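# Transfer 96-well plate from shaker S1 into nest N1

## Task

Take the 96-well plate off plate shaker S1 and set it into plate nest N1 so that it lies flat between the nest's locating features, turned so that well A1 (the plate's cut-off corner) is at the nest corner labelled A1. The plate must stay there by itself, not because the robot is holding it, and the gripper must be opened and pulled away at the end.

## Robot and tools

Robot: two six-joint arms, left_arm and right_arm, each ending in a parallel two-finger gripper. Either arm may do the job; the unused one can be parked out of the way. The names do not refer to sides of any camera image.

Frame: one shared scene frame, in metres. The origin sits on the table top midway between the arms, +z is up, +x reaches out over the table, and left_arm is mounted on the +y side. Gripper axes: the fingers point along the gripper's own +z, and they open and close along its own y. The reported end_effector_position is the spot between the pads when closed; closed fingertips extend about 33 mm past it, fully open ones about 9 mm. Closing pushes the tips roughly 24 mm further out, so keep that clearance above surfaces. Reported hand positions can be slightly wrong, more so at long reach.

Row format (shared by execute_actions and move): a single flat list of 20 numbers covering both arms, left first. Left part: x, y, z, qw, qx, qy, qz, position, force_limit, speed; then the same ten for the right. x, y, z are an absolute target for that gripper's end_effector_position in the scene frame (metres); qw, qx, qy, qz is an absolute orientation target, scalar first. The last three per arm are each in [-1, 1]: position +1 is fully open (140 mm), about -0.8 is pads touching, -1 closes until blocked; force_limit runs from about 14 N (-1) through 60 N (0) to 107 N (+1); speed of the finger gap from about 30 mm/s (-1) through 140 (0) to 250 (+1). To leave an arm unchanged, repeat its last commanded pose and its previous three gripper numbers (a 0 is a real command, not 'no change'). To hold orientation, resend the same quaternion each time rather than copying the drifted reported one.

execute_actions(actions): a list of actions; each action is a table of up to 15 rows, one per 1/30 s step, and a short table repeats its final row to fill 15 steps. An empty list only returns state and images. Each step the commanded pose is clipped to within 70 mm and 16 degrees of the measured one, so far targets take several actions, and after an action the arm stops at its last clipped pose. A target more than 0.6 m from the gripper's current position along any of its axes causes refusal; if the first action fails this or anything is malformed, nothing runs.

move(target, speed, stop_force, blocking): target is one 20-number row as above (absolute poses). Both grippers travel straight lines that finish together, lasting 0.5 to 10 s; longer paths are cut off at 10 s. speed is the path's top speed in m/s, 0.002 to 0.5 (default 0.25), with rotation capped at twice that in rad/s. Paths ignore obstacles and the other arm, and the real hand may lag, wander or overshoot speed, especially near full stretch. stop_force (20 to 80 N, one value for both arms) ends an arm's path once the estimated push against its motion rises by that amount; use it with a very slow speed when deliberately going past a contact, do not rely on it when the gripper also rotates, omit it when lifting off something the gripper rests on, and it cannot combine with blocking=false. Without it, the stiff arms can fault if driven even slightly into something firm. blocking=false returns after 0.5 s; then check with wait(0) or halt with stop before sending more motion.

wait(seconds): 0 to 10; lets time pass with the last commands held. stop(): brakes a running move (needs room). zoom_image(camera, region): camera is cam_high, cam_low, cam_left_wrist or cam_right_wrist; region is [x0, y0, x1, y1] in that camera's pixels, origin top-left, at most 504 by 504. Image sizes: fixed cameras 672x504, wrist cameras 504x504. Calibration data with intrinsics and world-to-camera transforms is provided and may be a little off. finished_scene(scene): ends the current scene, given its number; irreversible, so only call once the plate rests correctly and the gripper is clear.

Reading results: each arm's line gives position, quaternion and velocities. object_status: 0 moving, 1 blocked while opening, 2 blocked while closing (a proper grip), 3 reached target or pads met. position_measured is in counts, 3 open to 230 closed, not linear. To squeeze harder while gripping, raise force_limit and nudge position (e.g. -1 to -0.98). 'Hand target' shows the pose the controller is currently driving to. A 'pose unreachable' line means a clearance check altered or blocked that arm's command. move adds a 'move:' line with the ending (done, off_target, moving, held, fault, contact) and limits (paced = pose clipped, held = some steps blocked, after which the arm can jump fast), plus each gripper's distance from its target.

Avoid: dropping or slamming the plate, knocking anything off the table, arms colliding or pressing on each other, and hard pushes. A joint torque over its limit (wrist joints 40.9 N m, elbow 145, waist and shoulder 309, held load included) or an external force of 144 N stops that arm for 10 s. Long heavy holds heat motors; a MOTOR HOT warning precedes a braking over-temperature stop. Occasional brief tugs on the held part or pushes on loose items may occur.

Each tool is called after "Emit:" as name(argument=value, ...), one argument or row to a line, values as JSON.

## Session

Emit:
execute_actions(
  actions=[],
)

Scene clock: 0.00 s.
left_arm: end_effector_position=(+0.1638, +0.7692, +0.1830) position_measured=3 object_status=3 end_effector_quat_wxyz=(-0.036, +0.989, +0.138, +0.044) end_effector_velocity=(+0.000, -0.000, +0.000) end_effector_angular_velocity=(-0.000, -0.001, -0.001) | right_arm: end_effector_position=(+0.6792, -0.6043, +0.3227) position_measured=3 object_status=3 end_effector_quat_wxyz=(+0.001, +0.999, +0.043, +0.001) end_effector_velocity=(-0.000, +0.002, +0.000) end_effector_angular_velocity=(+0.001, -0.001, +0.003)
Joint positions: left_arm=[ 0.611 -0.425  2.369  0.041  1.09   1.776] | right_arm=[-0.054  0.163  1.605 -0.002  1.372  1.518]
Joint velocities: left_arm=[-0.001 -0.     0.    -0.001 -0.     0.001] | right_arm=[ 0.003 -0.    -0.     0.001 -0.    -0.   ]
Hand target (left_arm): +0.164, +0.769, +0.183; -0.036, +0.989, +0.138, +0.044
Hand target (right_arm): +0.679, -0.604, +0.323; +0.001, +0.999, +0.043, +0.001

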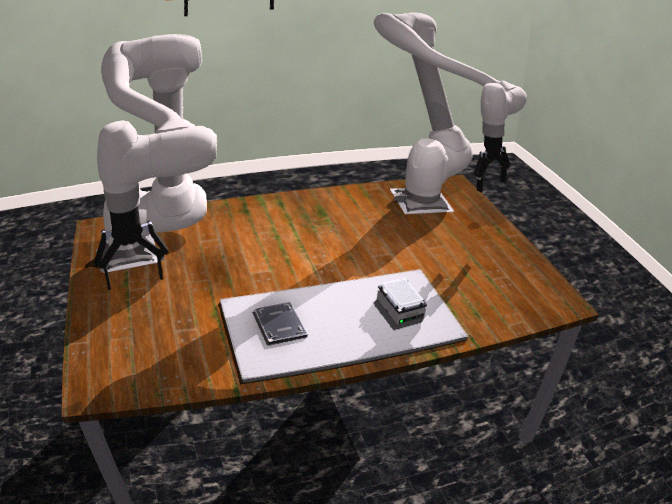

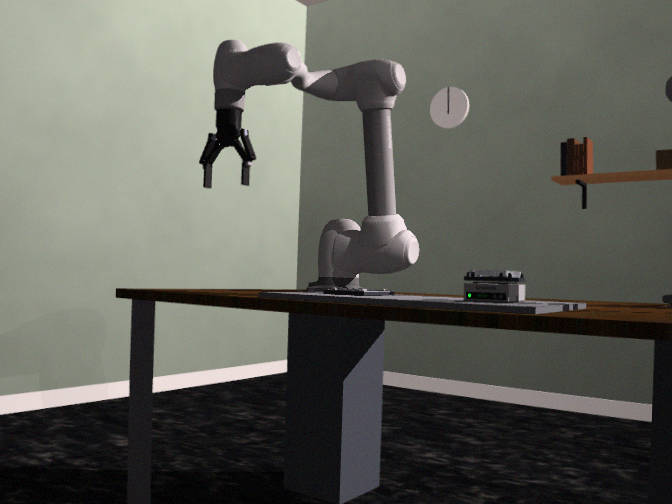

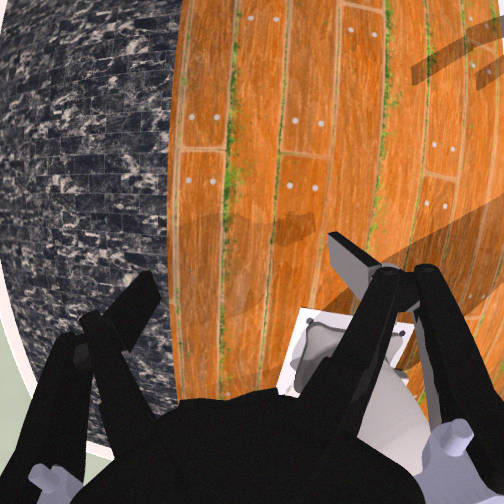

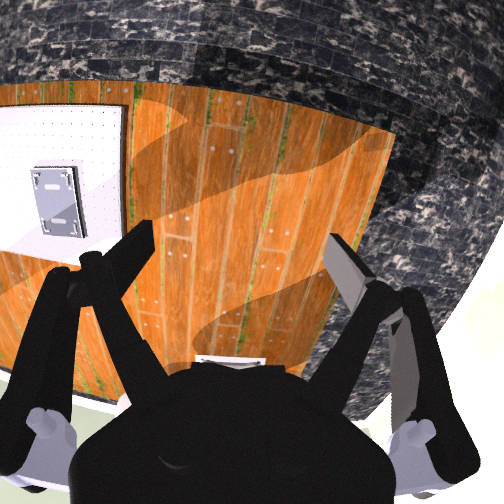

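Emit:
zoom_image(
  camera="cam_high",
  region=[210, 260, 480, 390],
)

Emit:
zoom_image(
  camera="cam_low",
  region=[300, 250, 600, 320],
)

Region (210, 260, 480, 390) of cam_high's 672x504 image, scaled by 1.867, with more detail than that image has; it fills the top 243 rows of this view, and the rest is white.

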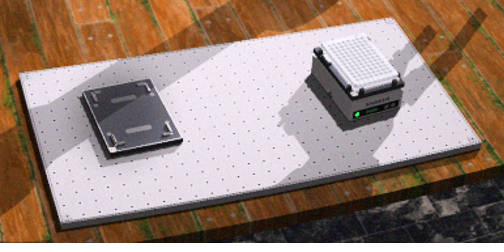

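Region (300, 250, 600, 320) of cam_low's 672x504 image, scaled by 1.680, with more detail than that image has; it fills the top 118 rows of this view, and the rest is white.

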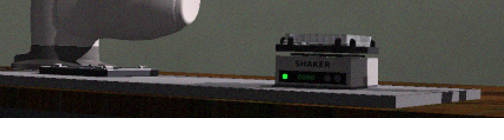

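Emit:
move(
  target=[0.56,0.2,0.28,0,1,0,0,1,0,0,0.5,-0.3,0.3,0,1,0,0,1,0,0],
  speed=0.4,
)

action 0: the call puts the target (left_arm/x, left_arm/y, left_arm/z) 0.650 m from left_arm's end_effector_position in the last result along the gripper's own y axis as it stood there; a target may be at most 0.6 m away along each of those axes, so nothing of the call was run and nothing moved. Command a nearer target, and go on from there in a later call.

Emit:
move(
  target=[0.54,0.24,0.3,0,1,0,0,1,0,0,0.6792,-0.6043,0.3227,0.001,0.999,0.043,0.001,1,0,0],
  speed=0.4,
)

Emit:
move(
  target=[0.52,-0.17,0.3,0,1,0,0,1,0,0,0.6792,-0.6043,0.3227,0.001,0.999,0.043,0.001,1,0,0],
  speed=0.4,
)

action 0: the call puts the target (left_arm/x, left_arm/y, left_arm/z) 0.605 m from left_arm's end_effector_position in the last result along the gripper's own y axis as it stood there; a target may be at most 0.6 m away along each of those axes, so nothing of the call was run and nothing moved. Command a nearer target, and go on from there in a later call.

action 0: the call puts the target (left_arm/x, left_arm/y, left_arm/z) 0.992 m from left_arm's end_effector_position in the last result along the gripper's own y axis as it stood there; a target may be at most 0.6 m away along each of those axes, so nothing of the call was run and nothing moved. Command a nearer target, and go on from there in a later call.

Emit:
move(
  target=[0.4,0.45,0.3,0,1,0,0,1,0,0,0.6792,-0.6043,0.3227,0.001,0.999,0.043,0.001,1,0,0],
  speed=0.4,
)

Emit:
move(
  target=[0.56,0.2,0.3,0,1,0,0,1,0,0,0.6792,-0.6043,0.3227,0.001,0.999,0.043,0.001,1,0,0],
  speed=0.4,
)

Emit:
move(
  target=[0.53,-0.17,0.25,0,1,0,0,1,0,0,0.6792,-0.6043,0.3227,0.001,0.999,0.043,0.001,1,0,0],
  speed=0.4,
)

Scene clock: 16.90 s.
left_arm: end_effector_position=(+0.3997, +0.4510, +0.3001) position_measured=3 object_status=3 end_effector_quat_wxyz=(-0.001, +1.000, -0.000, -0.001) end_effector_velocity=(+0.001, -0.000, +0.000) end_effector_angular_velocity=(+0.001, -0.000, +0.001) | right_arm: end_effector_position=(+0.6792, -0.6043, +0.3227) position_measured=3 object_status=3 end_effector_quat_wxyz=(+0.001, +0.999, +0.043, +0.001) end_effector_velocity=(-0.000, +0.001, +0.000) end_effector_angular_velocity=(+0.000, +0.001, +0.001)
Joint positions: left_arm=[-0.232 -0.075  1.896  0.002  1.323  1.227] | right_arm=[-0.054  0.163  1.604 -0.002  1.372  1.517]
Joint velocities: left_arm=[-0.     0.001 -0.001  0.001  0.    -0.001] | right_arm=[ 0.001 -0.     0.     0.     0.001  0.   ]
Hand target (left_arm): +0.400, +0.451, +0.300; -0.001, +1.000, -0.000, -0.001
Hand target (right_arm): +0.679, -0.604, +0.323; +0.001, +0.999, +0.043, +0.001
Off the commanded pose (left_arm): 0.001 m, 0 deg.
Off the commanded pose (right_arm): 0.000 m, 0 deg.
move: done; limits=paced
camera_calibration (this result's frames):
cam_left_wrist: T_world_to_cam=[[-0.189931, -0.981176, 0.0349367, 0.495066], [-0.919451, 0.190236, 0.344123, 0.191662], [-0.344292, 0.0332373, -0.938274, 0.57961], [0, 0, 0, 1]] pos_world=[0.469807, 0.430021, 0.460581]
cam_right_wrist: T_world_to_cam=[[0.17533, -0.984058, 0.0298319, -0.734156], [-0.88466, -0.144179, 0.443384, 0.366334], [-0.432014, -0.104129, -0.895835, 0.691232], [0, 0, 0, 1]] pos_world=[0.751423, -0.597657, 0.478705]

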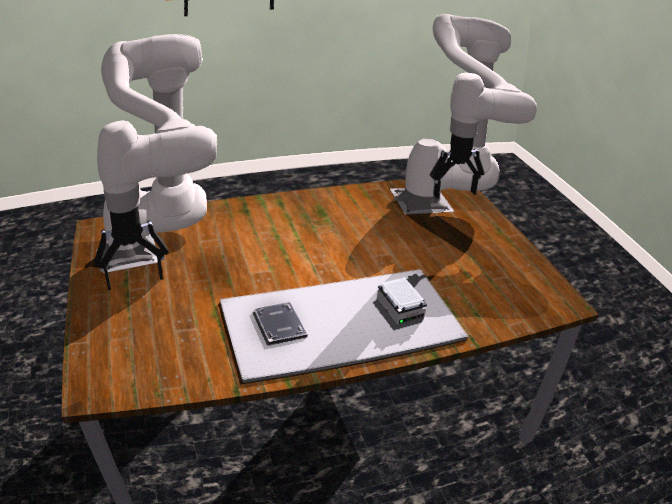

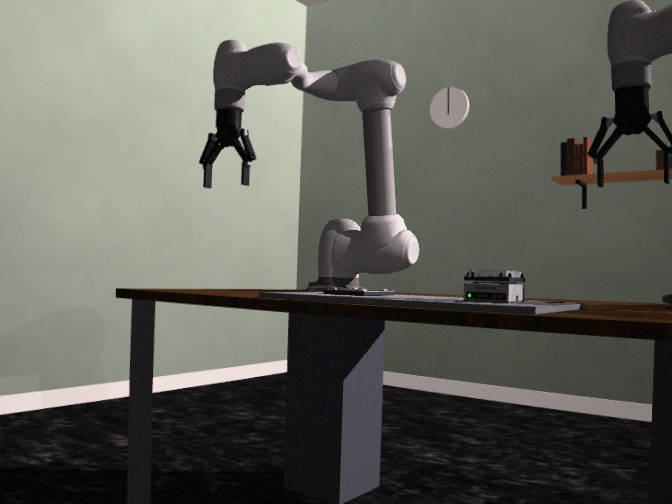

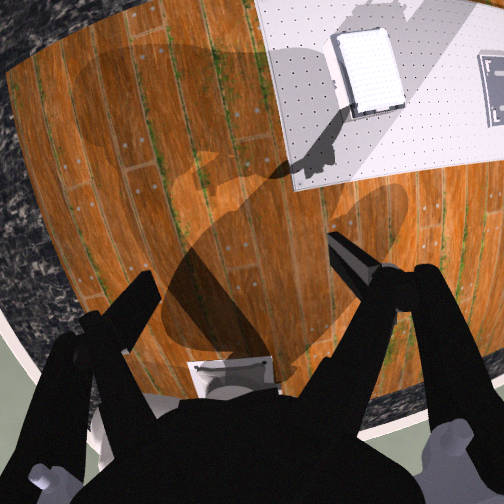

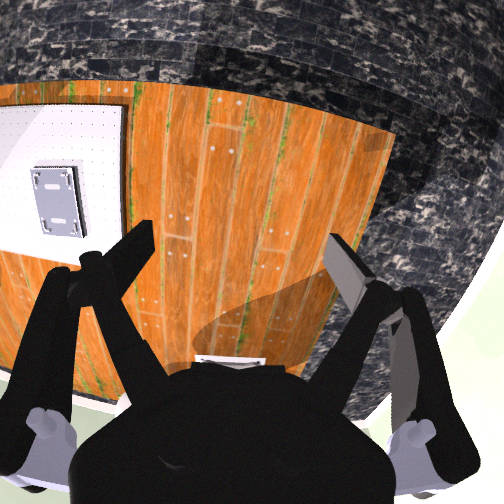

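Scene clock: 18.17 s.
left_arm: end_effector_position=(+0.5600, +0.2003, +0.3000) position_measured=3 object_status=3 end_effector_quat_wxyz=(-0.000, +1.000, -0.000, +0.000) end_effector_velocity=(-0.001, -0.001, -0.001) end_effector_angular_velocity=(+0.001, +0.002, -0.000) | right_arm: end_effector_position=(+0.6792, -0.6043, +0.3227) position_measured=3 object_status=3 end_effector_quat_wxyz=(+0.001, +0.999, +0.043, +0.001) end_effector_velocity=(+0.000, -0.000, +0.000) end_effector_angular_velocity=(+0.000, -0.000, -0.001)
Joint positions: left_arm=[-0.477  0.321  1.445  0.001  1.376  0.982] | right_arm=[-0.054  0.163  1.604 -0.002  1.372  1.517]
Joint velocities: left_arm=[-0.002  0.001 -0.001 -0.     0.001 -0.001] | right_arm=[-0.001  0.    -0.     0.    -0.    -0.   ]
Hand target (left_arm): +0.560, +0.200, +0.300; -0.000, +1.000, -0.000, +0.000
Hand target (right_arm): +0.679, -0.604, +0.323; +0.001, +0.999, +0.043, +0.001
Off the commanded pose (left_arm): 0.000 m, 0 deg.
Off the commanded pose (right_arm): 0.000 m, 0 deg.
move: done
camera_calibration (this result's frames):
cam_left_wrist: T_world_to_cam=[[-0.189882, -0.981127, 0.0365252, 0.279048], [-0.91995, 0.190792, 0.342478, 0.387498], [-0.342983, 0.031429, -0.938816, 0.642862], [0, 0, 0, 1]] pos_world=[0.629956, 0.179646, 0.460627]
cam_right_wrist: T_world_to_cam=[[0.175338, -0.984056, 0.0298324, -0.734156], [-0.884659, -0.144186, 0.443384, 0.36633], [-0.432013, -0.104133, -0.895835, 0.69123], [0, 0, 0, 1]] pos_world=[0.751422, -0.597651, 0.478705]

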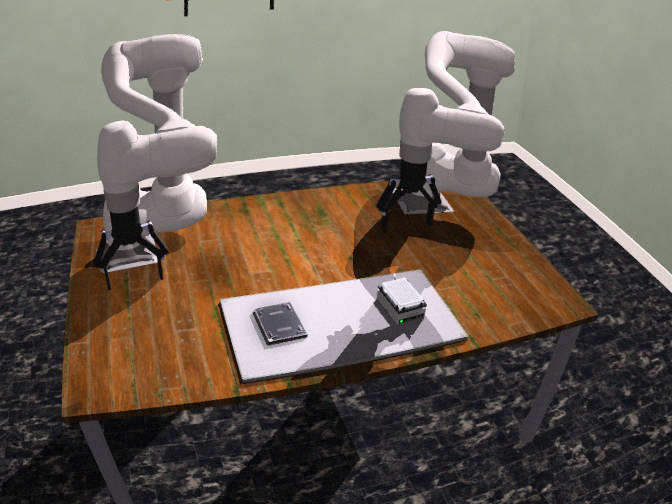

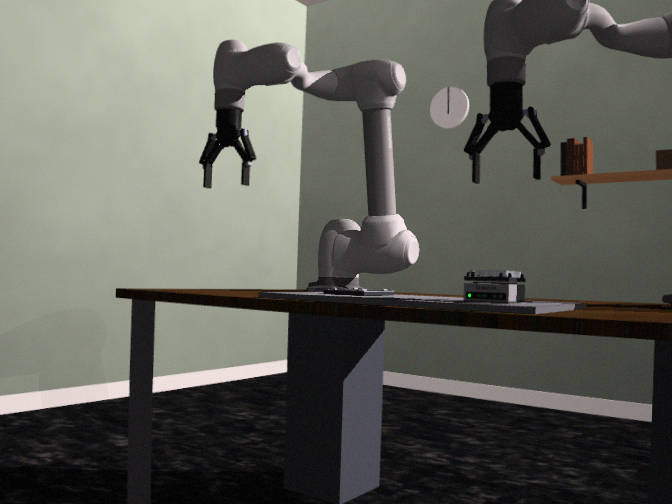

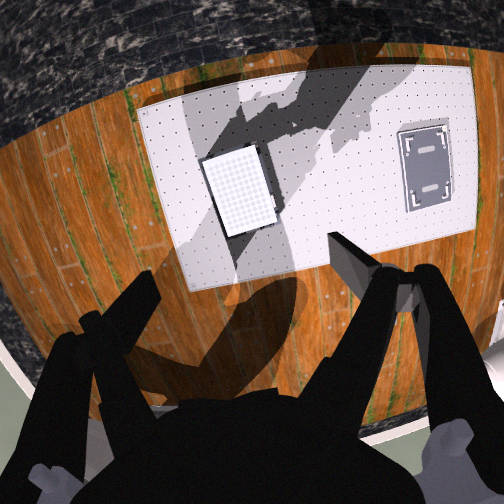

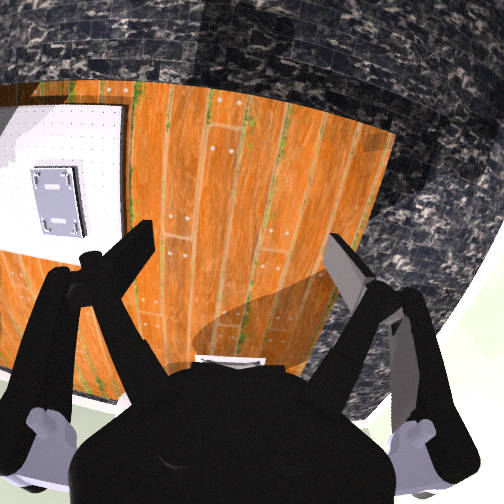

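Scene clock: 19.60 s.
left_arm: end_effector_position=(+0.5303, -0.1696, +0.2500) position_measured=3 object_status=3 end_effector_quat_wxyz=(-0.001, +1.000, -0.000, +0.000) end_effector_velocity=(-0.000, -0.001, -0.000) end_effector_angular_velocity=(+0.000, +0.000, -0.002) | right_arm: end_effector_position=(+0.6792, -0.6043, +0.3227) position_measured=3 object_status=3 end_effector_quat_wxyz=(+0.001, +0.999, +0.043, +0.001) end_effector_velocity=(-0.000, +0.000, -0.000) end_effector_angular_velocity=(+0.000, +0.001, +0.000)
Joint positions: left_arm=[-0.817  0.723  0.91   0.001  1.509  0.643] | right_arm=[-0.054  0.163  1.604 -0.002  1.372  1.517]
Joint velocities: left_arm=[-0.001  0.002 -0.003 -0.     0.001  0.001] | right_arm=[0. 0. 0. 0. 0. 0.]
Hand target (left_arm): +0.530, -0.170, +0.250; -0.001, +1.000, -0.000, +0.000
Hand target (right_arm): +0.679, -0.604, +0.323; +0.001, +0.999, +0.043, +0.001
Off the commanded pose (left_arm): 0.000 m, 0 deg.
Off the commanded pose (right_arm): 0.000 m, 0 deg.
move: done
camera_calibration (this result's frames):
cam_left_wrist: T_world_to_cam=[[-0.189975, -0.981122, 0.0361932, -0.0875985], [-0.920075, 0.190777, 0.34215, 0.44793], [-0.342596, 0.0316997, -0.938948, 0.597228], [0, 0, 0, 1]] pos_world=[0.600095, -0.190331, 0.410677]
cam_right_wrist: T_world_to_cam=[[0.175338, -0.984056, 0.0298326, -0.734156], [-0.884659, -0.144186, 0.443384, 0.366329], [-0.432013, -0.104134, -0.895835, 0.69123], [0, 0, 0, 1]] pos_world=[0.751422, -0.597651, 0.478705]

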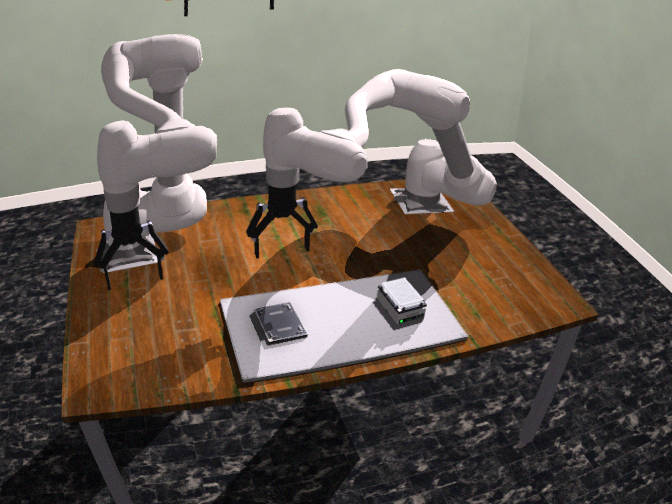

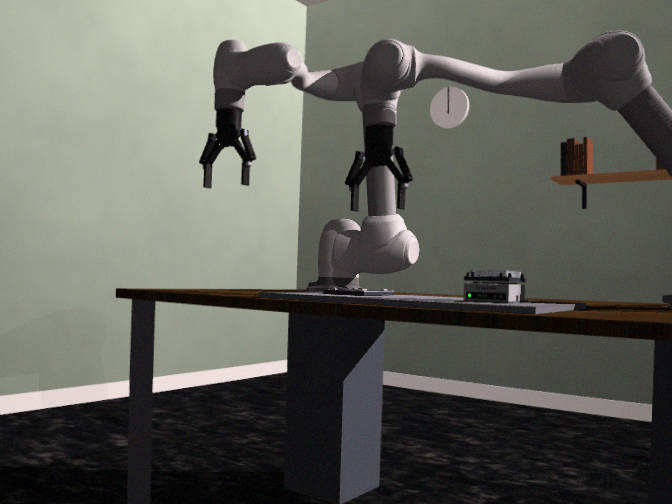

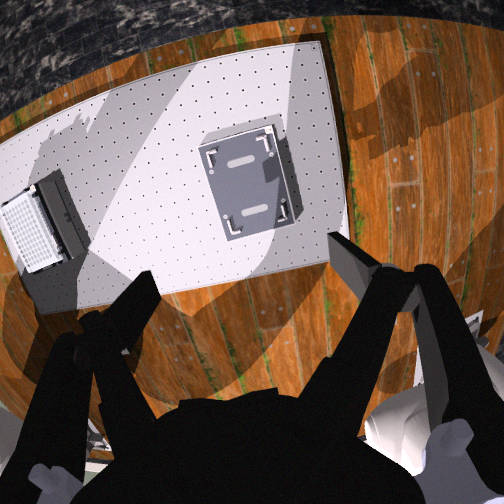

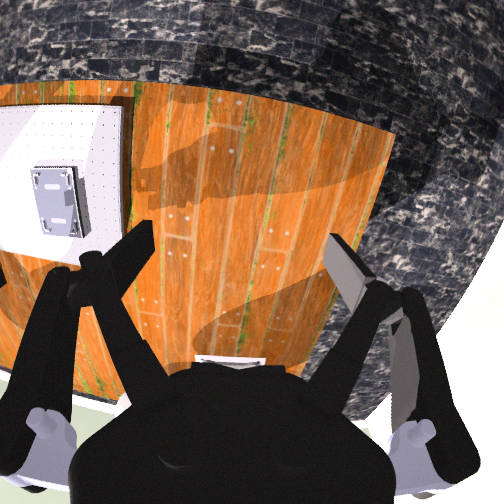

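Emit:
zoom_image(
  camera="cam_left_wrist",
  region=[0, 110, 320, 290],
)

Region (0, 110, 320, 290) of cam_left_wrist's 504x504 image, scaled by 1.575, with more detail than that image has; it fills the top 284 rows of this view, and the rest is white.

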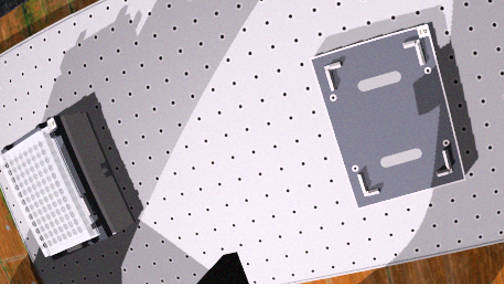

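Emit:
move(
  target=[0.59,0.2,0.14,0,1,0,0,1,0,0,0.6792,-0.6043,0.3227,0.001,0.999,0.043,0.001,1,0,0],
  speed=0.4,
)

Emit:
zoom_image(
  camera="cam_left_wrist",
  region=[100, 150, 400, 400],
)

Scene clock: 30.40 s.
left_arm: end_effector_position=(+0.5896, +0.1997, +0.1401) position_measured=3 object_status=3 end_effector_quat_wxyz=(+0.001, +1.000, +0.000, -0.000) end_effector_velocity=(+0.000, +0.001, +0.000) end_effector_angular_velocity=(-0.001, +0.001, +0.002) | right_arm: end_effector_position=(+0.6792, -0.6043, +0.3227) position_measured=3 object_status=3 end_effector_quat_wxyz=(+0.001, +0.999, +0.043, +0.001) end_effector_velocity=(-0.000, +0.000, +0.000) end_effector_angular_velocity=(+0.000, +0.001, +0.001)
Joint positions: left_arm=[-0.456  0.441  1.574 -0.001  1.126  1.004] | right_arm=[-0.054  0.163  1.604 -0.002  1.372  1.517]
Joint velocities: left_arm=[ 0.002 -0.     0.001 -0.002 -0.     0.001] | right_arm=[ 0.    -0.     0.     0.     0.001 -0.   ]
Hand target (left_arm): +0.590, +0.200, +0.140; +0.001, +1.000, +0.000, -0.000
Hand target (right_arm): +0.679, -0.604, +0.323; +0.001, +0.999, +0.043, +0.001
Off the commanded pose (left_arm): 0.001 m, 0 deg.
Off the commanded pose (right_arm): 0.000 m, 0 deg.
move: done
camera_calibration (this result's frames):
cam_left_wrist: T_world_to_cam=[[-0.189471, -0.981132, 0.038481, 0.28939], [-0.919834, 0.191072, 0.342632, 0.46936], [-0.34352, 0.0295228, -0.938681, 0.50363], [0, 0, 0, 1]] pos_world=[0.659571, 0.179379, 0.300795]
cam_right_wrist: T_world_to_cam=[[0.175338, -0.984056, 0.0298325, -0.734156], [-0.884659, -0.144186, 0.443384, 0.366329], [-0.432013, -0.104134, -0.895835, 0.691229], [0, 0, 0, 1]] pos_world=[0.751422, -0.597651, 0.478705]

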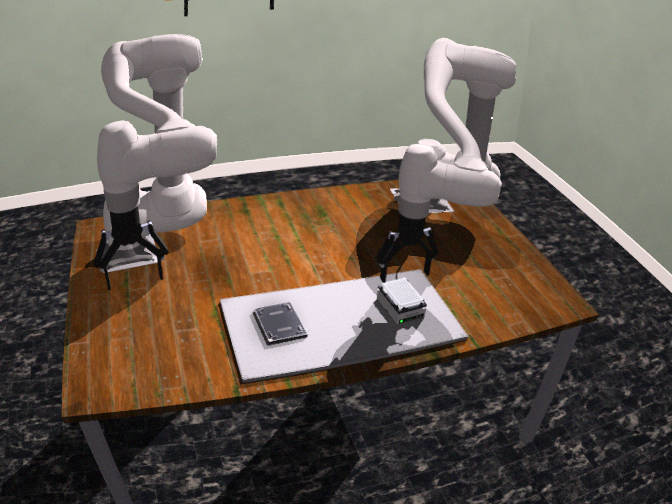

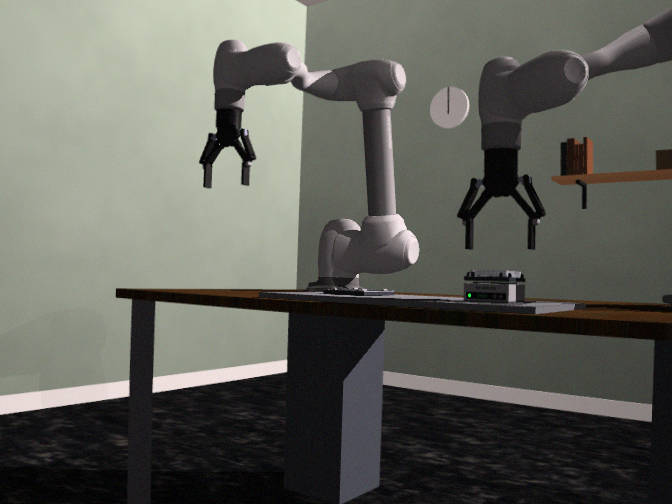

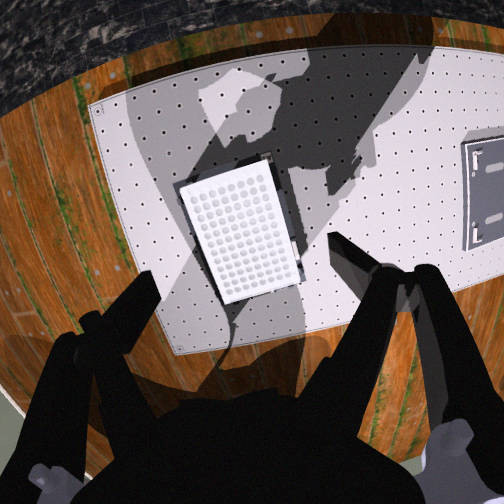

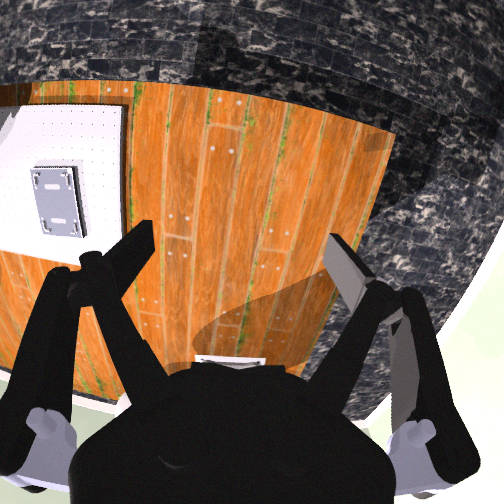

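Region (100, 150, 400, 400) of cam_left_wrist's 504x504 image, scaled by 1.680, with more detail than that image has.

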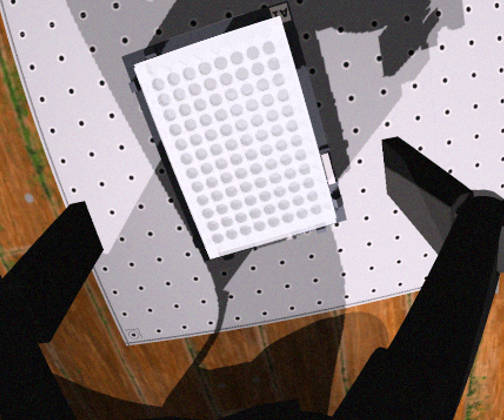

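Emit:
zoom_image(
  camera="cam_left_wrist",
  region=[160, 140, 320, 310],
)

Region (160, 140, 320, 310) of cam_left_wrist's 504x504 image, scaled by 2.965, with more detail than that image has; it fills the left 474 columns of this view, and the rest is white.

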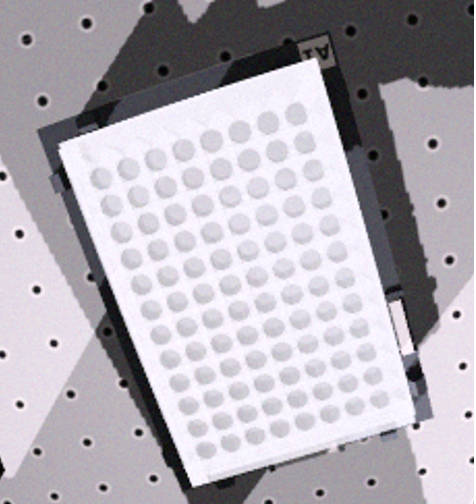

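Emit:
move(
  target=[0.597,0.199,0.1,0,1,0,0,0.35,0,0,0.6792,-0.6043,0.3227,0.001,0.999,0.043,0.001,1,0,0],
  speed=0.1,
)

Emit:
zoom_image(
  camera="cam_low",
  region=[440, 210, 560, 310],
)

Scene clock: 39.97 s.
left_arm: end_effector_position=(+0.5970, +0.1990, +0.1001) position_measured=85 object_status=3 end_effector_quat_wxyz=(+0.000, +1.000, +0.000, +0.000) end_effector_velocity=(+0.000, +0.000, -0.000) end_effector_angular_velocity=(-0.002, +0.001, +0.003) | right_arm: end_effector_position=(+0.6792, -0.6043, +0.3227) position_measured=3 object_status=3 end_effector_quat_wxyz=(+0.001, +0.999, +0.043, +0.001) end_effector_velocity=(+0.000, +0.001, +0.000) end_effector_angular_velocity=(+0.000, -0.001, +0.001)
Joint positions: left_arm=[-0.452  0.48   1.594  0.     1.067  1.007] | right_arm=[-0.054  0.163  1.604 -0.002  1.372  1.517]
Joint velocities: left_arm=[ 0.001  0.    -0.    -0.002 -0.    -0.001] | right_arm=[ 0.001 -0.    -0.     0.    -0.001  0.   ]
Hand target (left_arm): +0.597, +0.199, +0.100; -0.000, +1.000, +0.000, +0.000
Hand target (right_arm): +0.679, -0.604, +0.323; +0.001, +0.999, +0.043, +0.001
Off the commanded pose (left_arm): 0.000 m, 0 deg.
Off the commanded pose (right_arm): 0.000 m, 0 deg.
move: done
camera_calibration (this result's frames):
cam_left_wrist: T_world_to_cam=[[-0.189795, -0.981114, 0.0373237, 0.291953], [-0.91994, 0.190986, 0.342395, 0.490128], [-0.343057, 0.0306492, -0.938815, 0.468101], [0, 0, 0, 1]] pos_world=[0.666885, 0.178485, 0.260745]
cam_right_wrist: T_world_to_cam=[[0.175338, -0.984056, 0.0298324, -0.734156], [-0.884659, -0.144186, 0.443384, 0.366329], [-0.432013, -0.104134, -0.895835, 0.69123], [0, 0, 0, 1]] pos_world=[0.751422, -0.597651, 0.478705]

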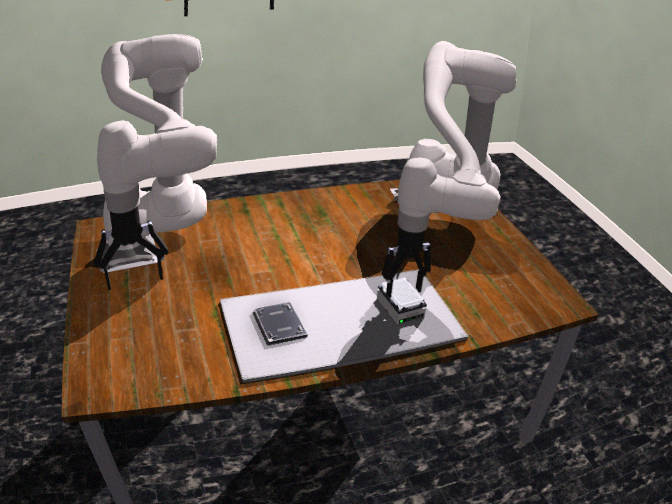

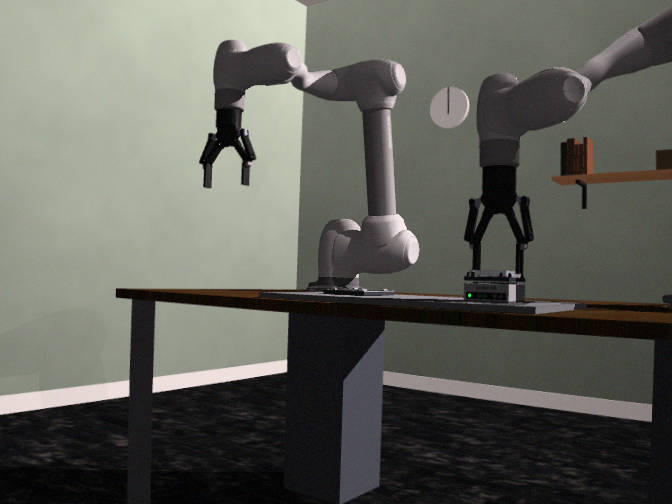

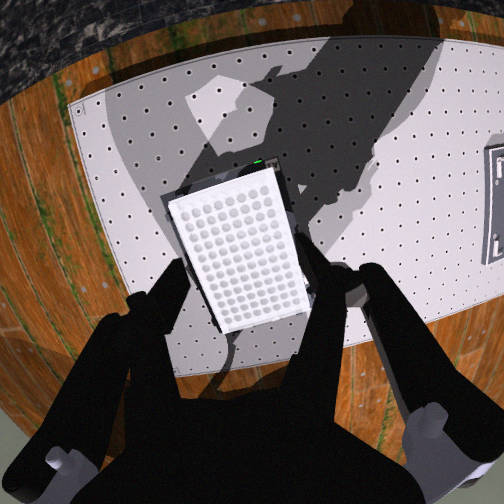

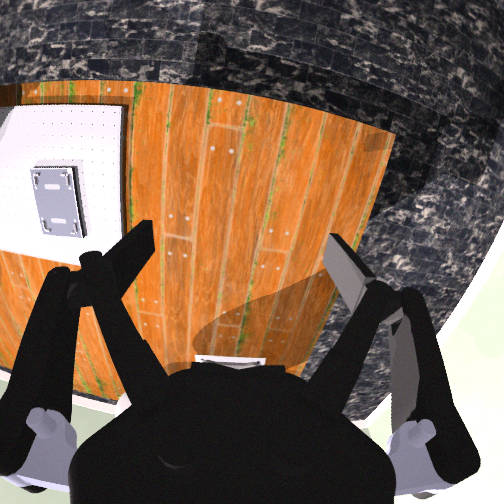

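Region (440, 210, 560, 310) of cam_low's 672x504 image, scaled by 4.200, with more detail than that image has.

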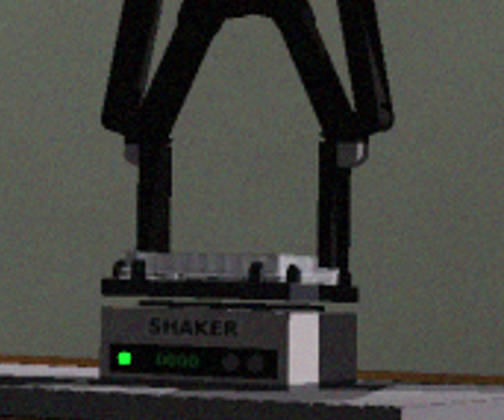

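Emit:
move(
  target=[0.597,0.199,0.091,0,1,0,0,0.35,0,0,0.6792,-0.6043,0.3227,0.001,0.999,0.043,0.001,1,0,0],
  speed=0.03,
)

Emit:
move(
  target=[0.597,0.199,0.091,0,1,0,0,-1,0,-0.5,0.6792,-0.6043,0.3227,0.001,0.999,0.043,0.001,1,0,0],
)

Emit:
move(
  target=[0.597,0.199,0.13,0,1,0,0,-1,0,-0.5,0.6792,-0.6043,0.3227,0.001,0.999,0.043,0.001,1,0,0],
  speed=0.03,
)

Scene clock: 44.27 s.
left_arm: end_effector_position=(+0.5971, +0.1990, +0.0913) position_measured=85 object_status=3 end_effector_quat_wxyz=(+0.000, +1.000, +0.000, +0.000) end_effector_velocity=(-0.001, -0.000, -0.002) end_effector_angular_velocity=(+0.001, +0.003, +0.000) | right_arm: end_effector_position=(+0.6792, -0.6043, +0.3227) position_measured=3 object_status=3 end_effector_quat_wxyz=(+0.001, +0.999, +0.043, +0.001) end_effector_velocity=(+0.000, -0.001, +0.000) end_effector_angular_velocity=(-0.001, -0.001, -0.000)
Joint positions: left_arm=[-0.452  0.487  1.601  0.     1.053  1.007] | right_arm=[-0.054  0.163  1.604 -0.002  1.372  1.517]
Joint velocities: left_arm=[-0.     0.002  0.001 -0.001  0.001  0.   ] | right_arm=[-0.001 -0.     0.    -0.001 -0.001 -0.   ]
Hand target (left_arm): +0.597, +0.199, +0.091; -0.000, +1.000, +0.000, +0.000
Hand target (right_arm): +0.679, -0.604, +0.323; +0.001, +0.999, +0.043, +0.001
Off the commanded pose (left_arm): 0.000 m, 0 deg.
Off the commanded pose (right_arm): 0.000 m, 0 deg.
move: done
camera_calibration (this result's frames):
cam_left_wrist: T_world_to_cam=[[-0.189872, -0.981094, 0.0374694, 0.292261], [-0.920044, 0.19112, 0.342043, 0.493308], [-0.342737, 0.0304707, -0.938937, 0.459789], [0, 0, 0, 1]] pos_world=[0.666943, 0.178444, 0.25203]
cam_right_wrist: T_world_to_cam=[[0.175338, -0.984056, 0.0298325, -0.734156], [-0.884659, -0.144186, 0.443384, 0.366329], [-0.432013, -0.104134, -0.895835, 0.69123], [0, 0, 0, 1]] pos_world=[0.751422, -0.597651, 0.478705]

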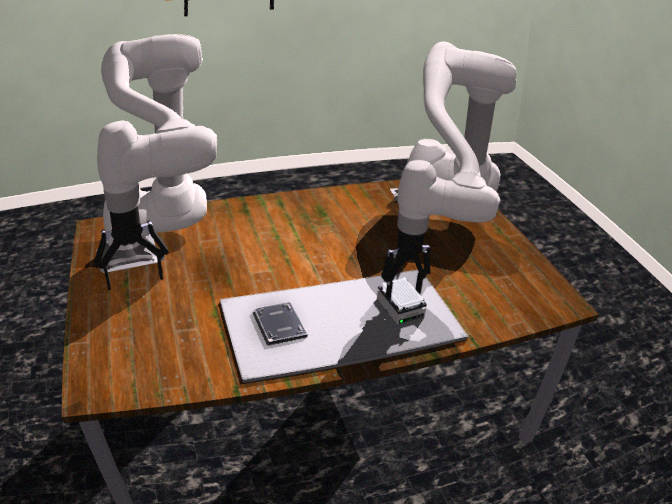

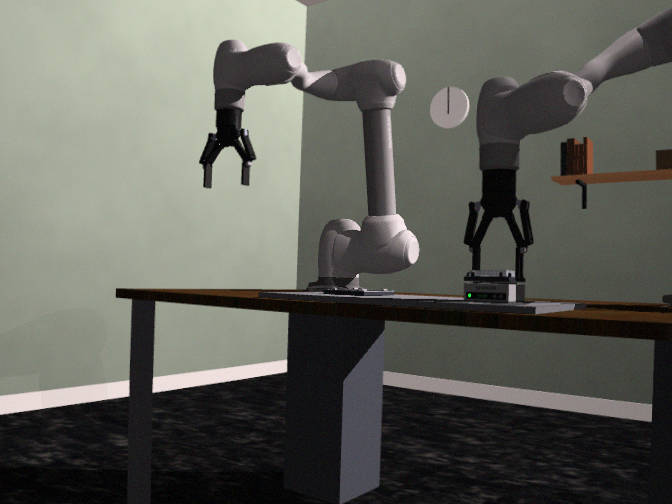

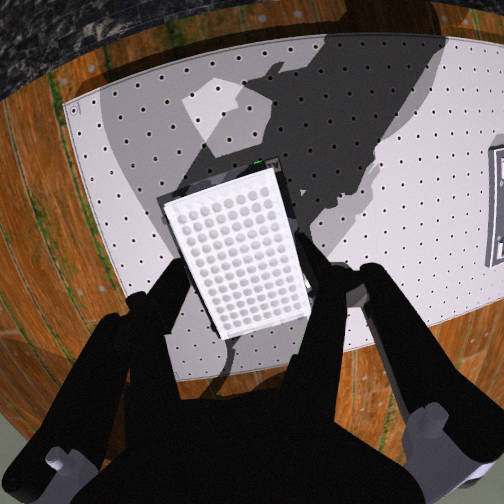

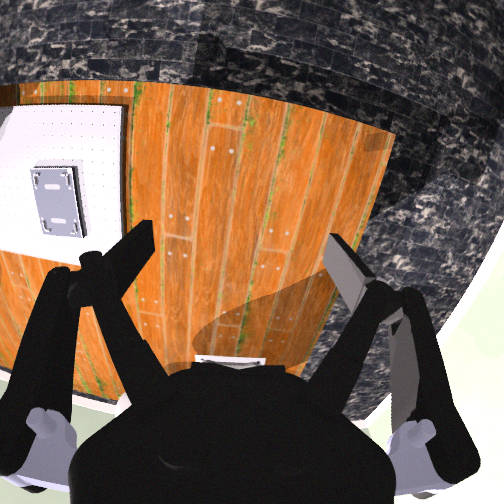

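Scene clock: 44.97 s.
left_arm: end_effector_position=(+0.5970, +0.1989, +0.0912) position_measured=101 object_status=2 end_effector_quat_wxyz=(+0.000, +1.000, +0.000, +0.000) end_effector_velocity=(-0.001, -0.000, -0.000) end_effector_angular_velocity=(+0.001, +0.001, +0.001) | right_arm: end_effector_position=(+0.6792, -0.6043, +0.3227) position_measured=3 object_status=3 end_effector_quat_wxyz=(+0.001, +0.999, +0.043, +0.001) end_effector_velocity=(-0.000, -0.001, -0.000) end_effector_angular_velocity=(-0.000, +0.001, -0.001)
Joint positions: left_arm=[-0.452  0.487  1.601 -0.     1.053  1.007] | right_arm=[-0.054  0.163  1.604 -0.002  1.372  1.517]
Joint velocities: left_arm=[-0.001 -0.     0.001  0.     0.    -0.002] | right_arm=[-0.001  0.     0.    -0.     0.001  0.   ]
Hand target (left_arm): +0.597, +0.199, +0.091; -0.000, +1.000, +0.000, +0.000
Hand target (right_arm): +0.679, -0.604, +0.323; +0.001, +0.999, +0.043, +0.001
Off the commanded pose (left_arm): 0.000 m, 0 deg.
Off the commanded pose (right_arm): 0.000 m, 0 deg.
move: done
camera_calibration (this result's frames):
cam_left_wrist: T_world_to_cam=[[-0.189769, -0.981109, 0.0376, 0.292151], [-0.919993, 0.191063, 0.34221, 0.493281], [-0.342929, 0.0303491, -0.938871, 0.459787], [0, 0, 0, 1]] pos_world=[0.666931, 0.17843, 0.251891]
cam_right_wrist: T_world_to_cam=[[0.175338, -0.984056, 0.0298325, -0.734156], [-0.884659, -0.144186, 0.443384, 0.366329], [-0.432013, -0.104134, -0.895835, 0.691229], [0, 0, 0, 1]] pos_world=[0.751422, -0.597651, 0.478705]

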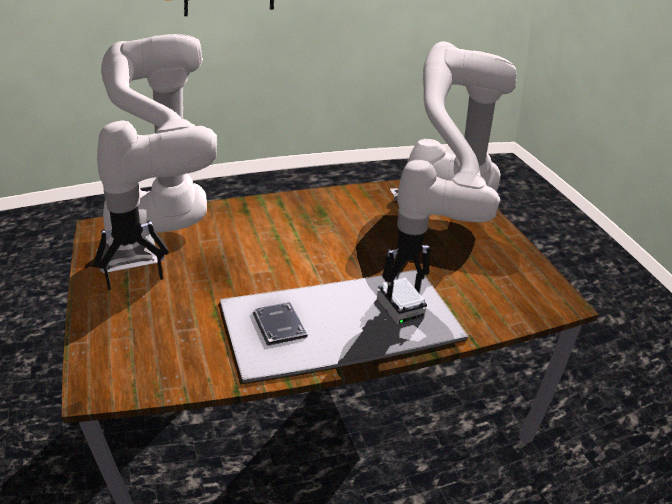

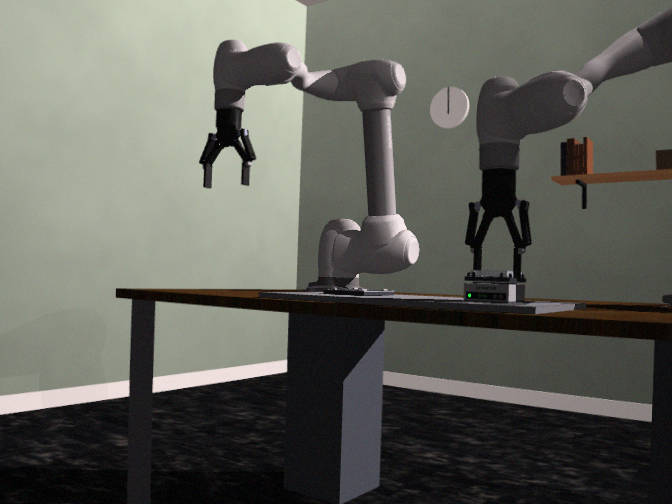

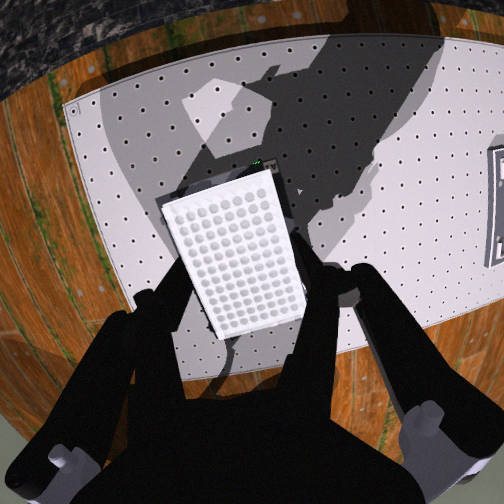

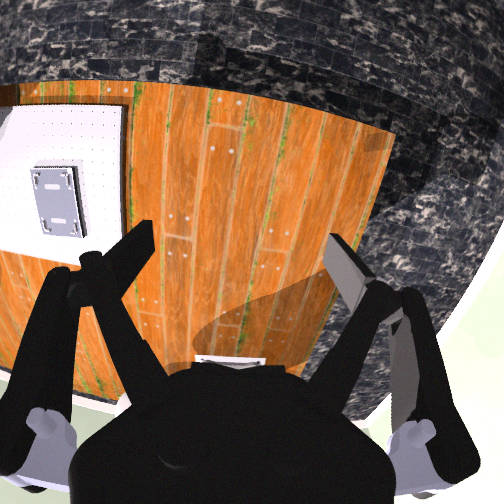

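Scene clock: 46.53 s.
left_arm: end_effector_position=(+0.5971, +0.1991, +0.1300) position_measured=106 object_status=2 end_effector_quat_wxyz=(-0.000, +1.000, +0.000, +0.000) end_effector_velocity=(-0.001, -0.001, +0.000) end_effector_angular_velocity=(-0.002, +0.003, -0.000) | right_arm: end_effector_position=(+0.6792, -0.6043, +0.3227) position_measured=3 object_status=3 end_effector_quat_wxyz=(+0.001, +0.999, +0.043, +0.001) end_effector_velocity=(-0.000, +0.001, +0.000) end_effector_angular_velocity=(+0.001, -0.000, +0.001)
Joint positions: left_arm=[-0.452  0.458  1.568  0.     1.115  1.008] | right_arm=[-0.054  0.163  1.604 -0.002  1.372  1.517]
Joint velocities: left_arm=[-0.001  0.    -0.    -0.003  0.002  0.001] | right_arm=[ 0.001 -0.    -0.     0.002 -0.    -0.   ]
Hand target (left_arm): +0.597, +0.199, +0.130; +0.000, +1.000, -0.000, -0.000
Hand target (right_arm): +0.679, -0.604, +0.323; +0.001, +0.999, +0.043, +0.001
Off the commanded pose (left_arm): 0.000 m, 0 deg.
Off the commanded pose (right_arm): 0.000 m, 0 deg.
move: done
camera_calibration (this result's frames):
cam_left_wrist: T_world_to_cam=[[-0.189808, -0.981114, 0.037247, 0.29098], [-0.919927, 0.190971, 0.34244, 0.480025], [-0.343086, 0.0307333, -0.938801, 0.496199], [0, 0, 0, 1]] pos_world=[0.667057, 0.178564, 0.290614]
cam_right_wrist: T_world_to_cam=[[0.175338, -0.984056, 0.0298325, -0.734156], [-0.884659, -0.144186, 0.443384, 0.366329], [-0.432013, -0.104134, -0.895835, 0.691229], [0, 0, 0, 1]] pos_world=[0.751422, -0.597651, 0.478705]

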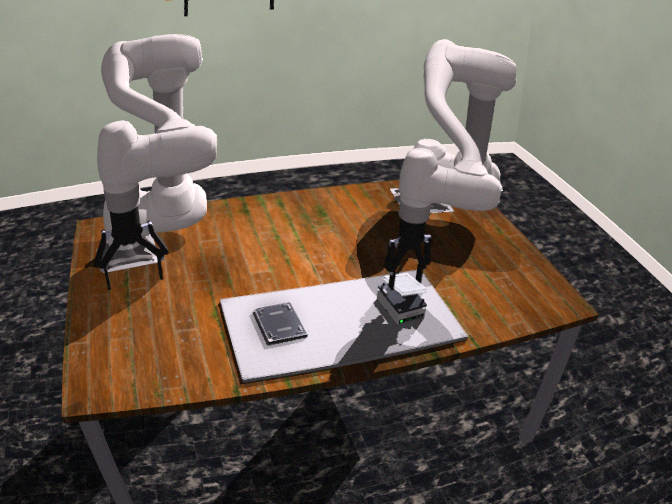

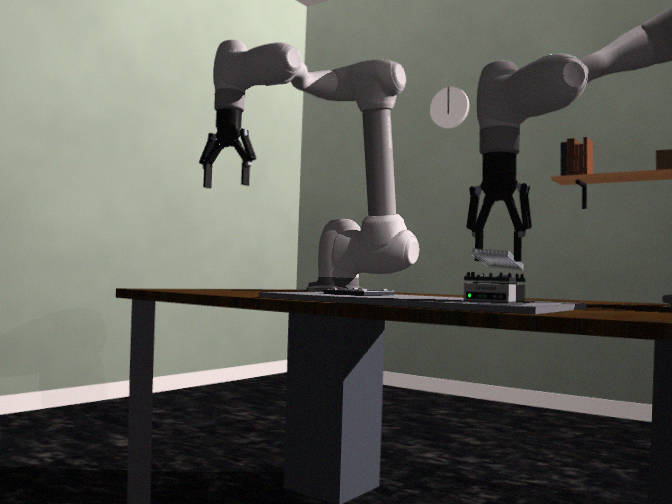

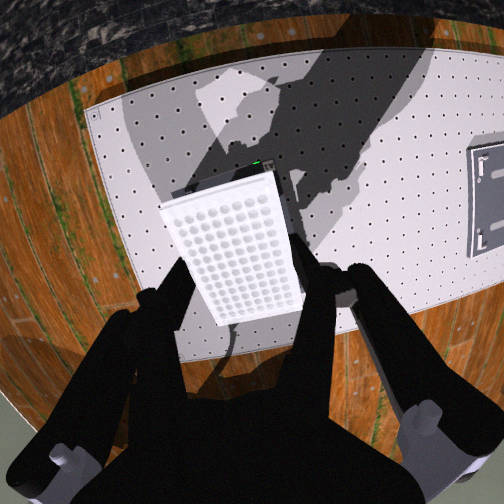

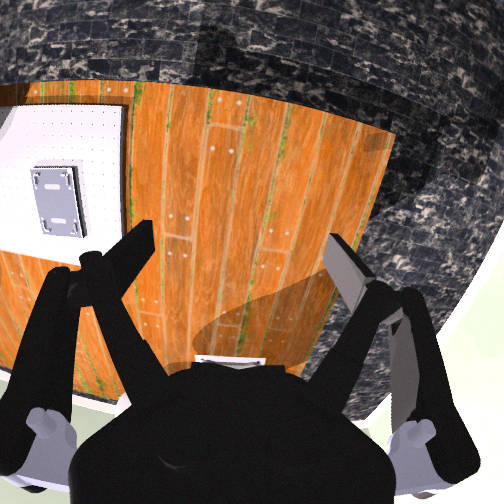

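Emit:
zoom_image(
  camera="cam_low",
  region=[440, 210, 560, 310],
)

Emit:
zoom_image(
  camera="cam_high",
  region=[350, 230, 470, 340],
)

Region (440, 210, 560, 310) of cam_low's 672x504 image, scaled by 4.200, with more detail than that image has.

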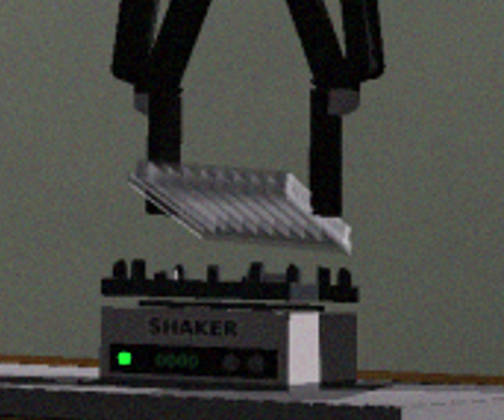

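Region (350, 230, 470, 340) of cam_high's 672x504 image, scaled by 4.200, with more detail than that image has; it fills the top 462 rows of this view, and the rest is white.

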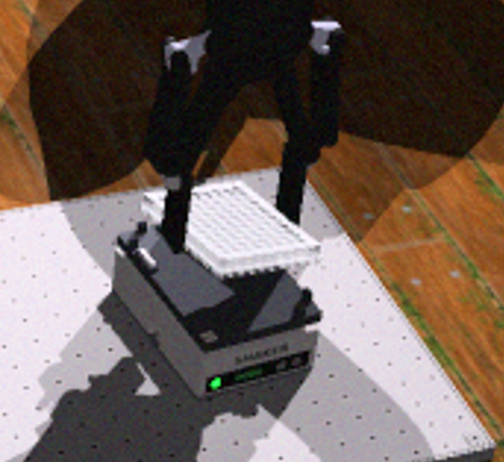

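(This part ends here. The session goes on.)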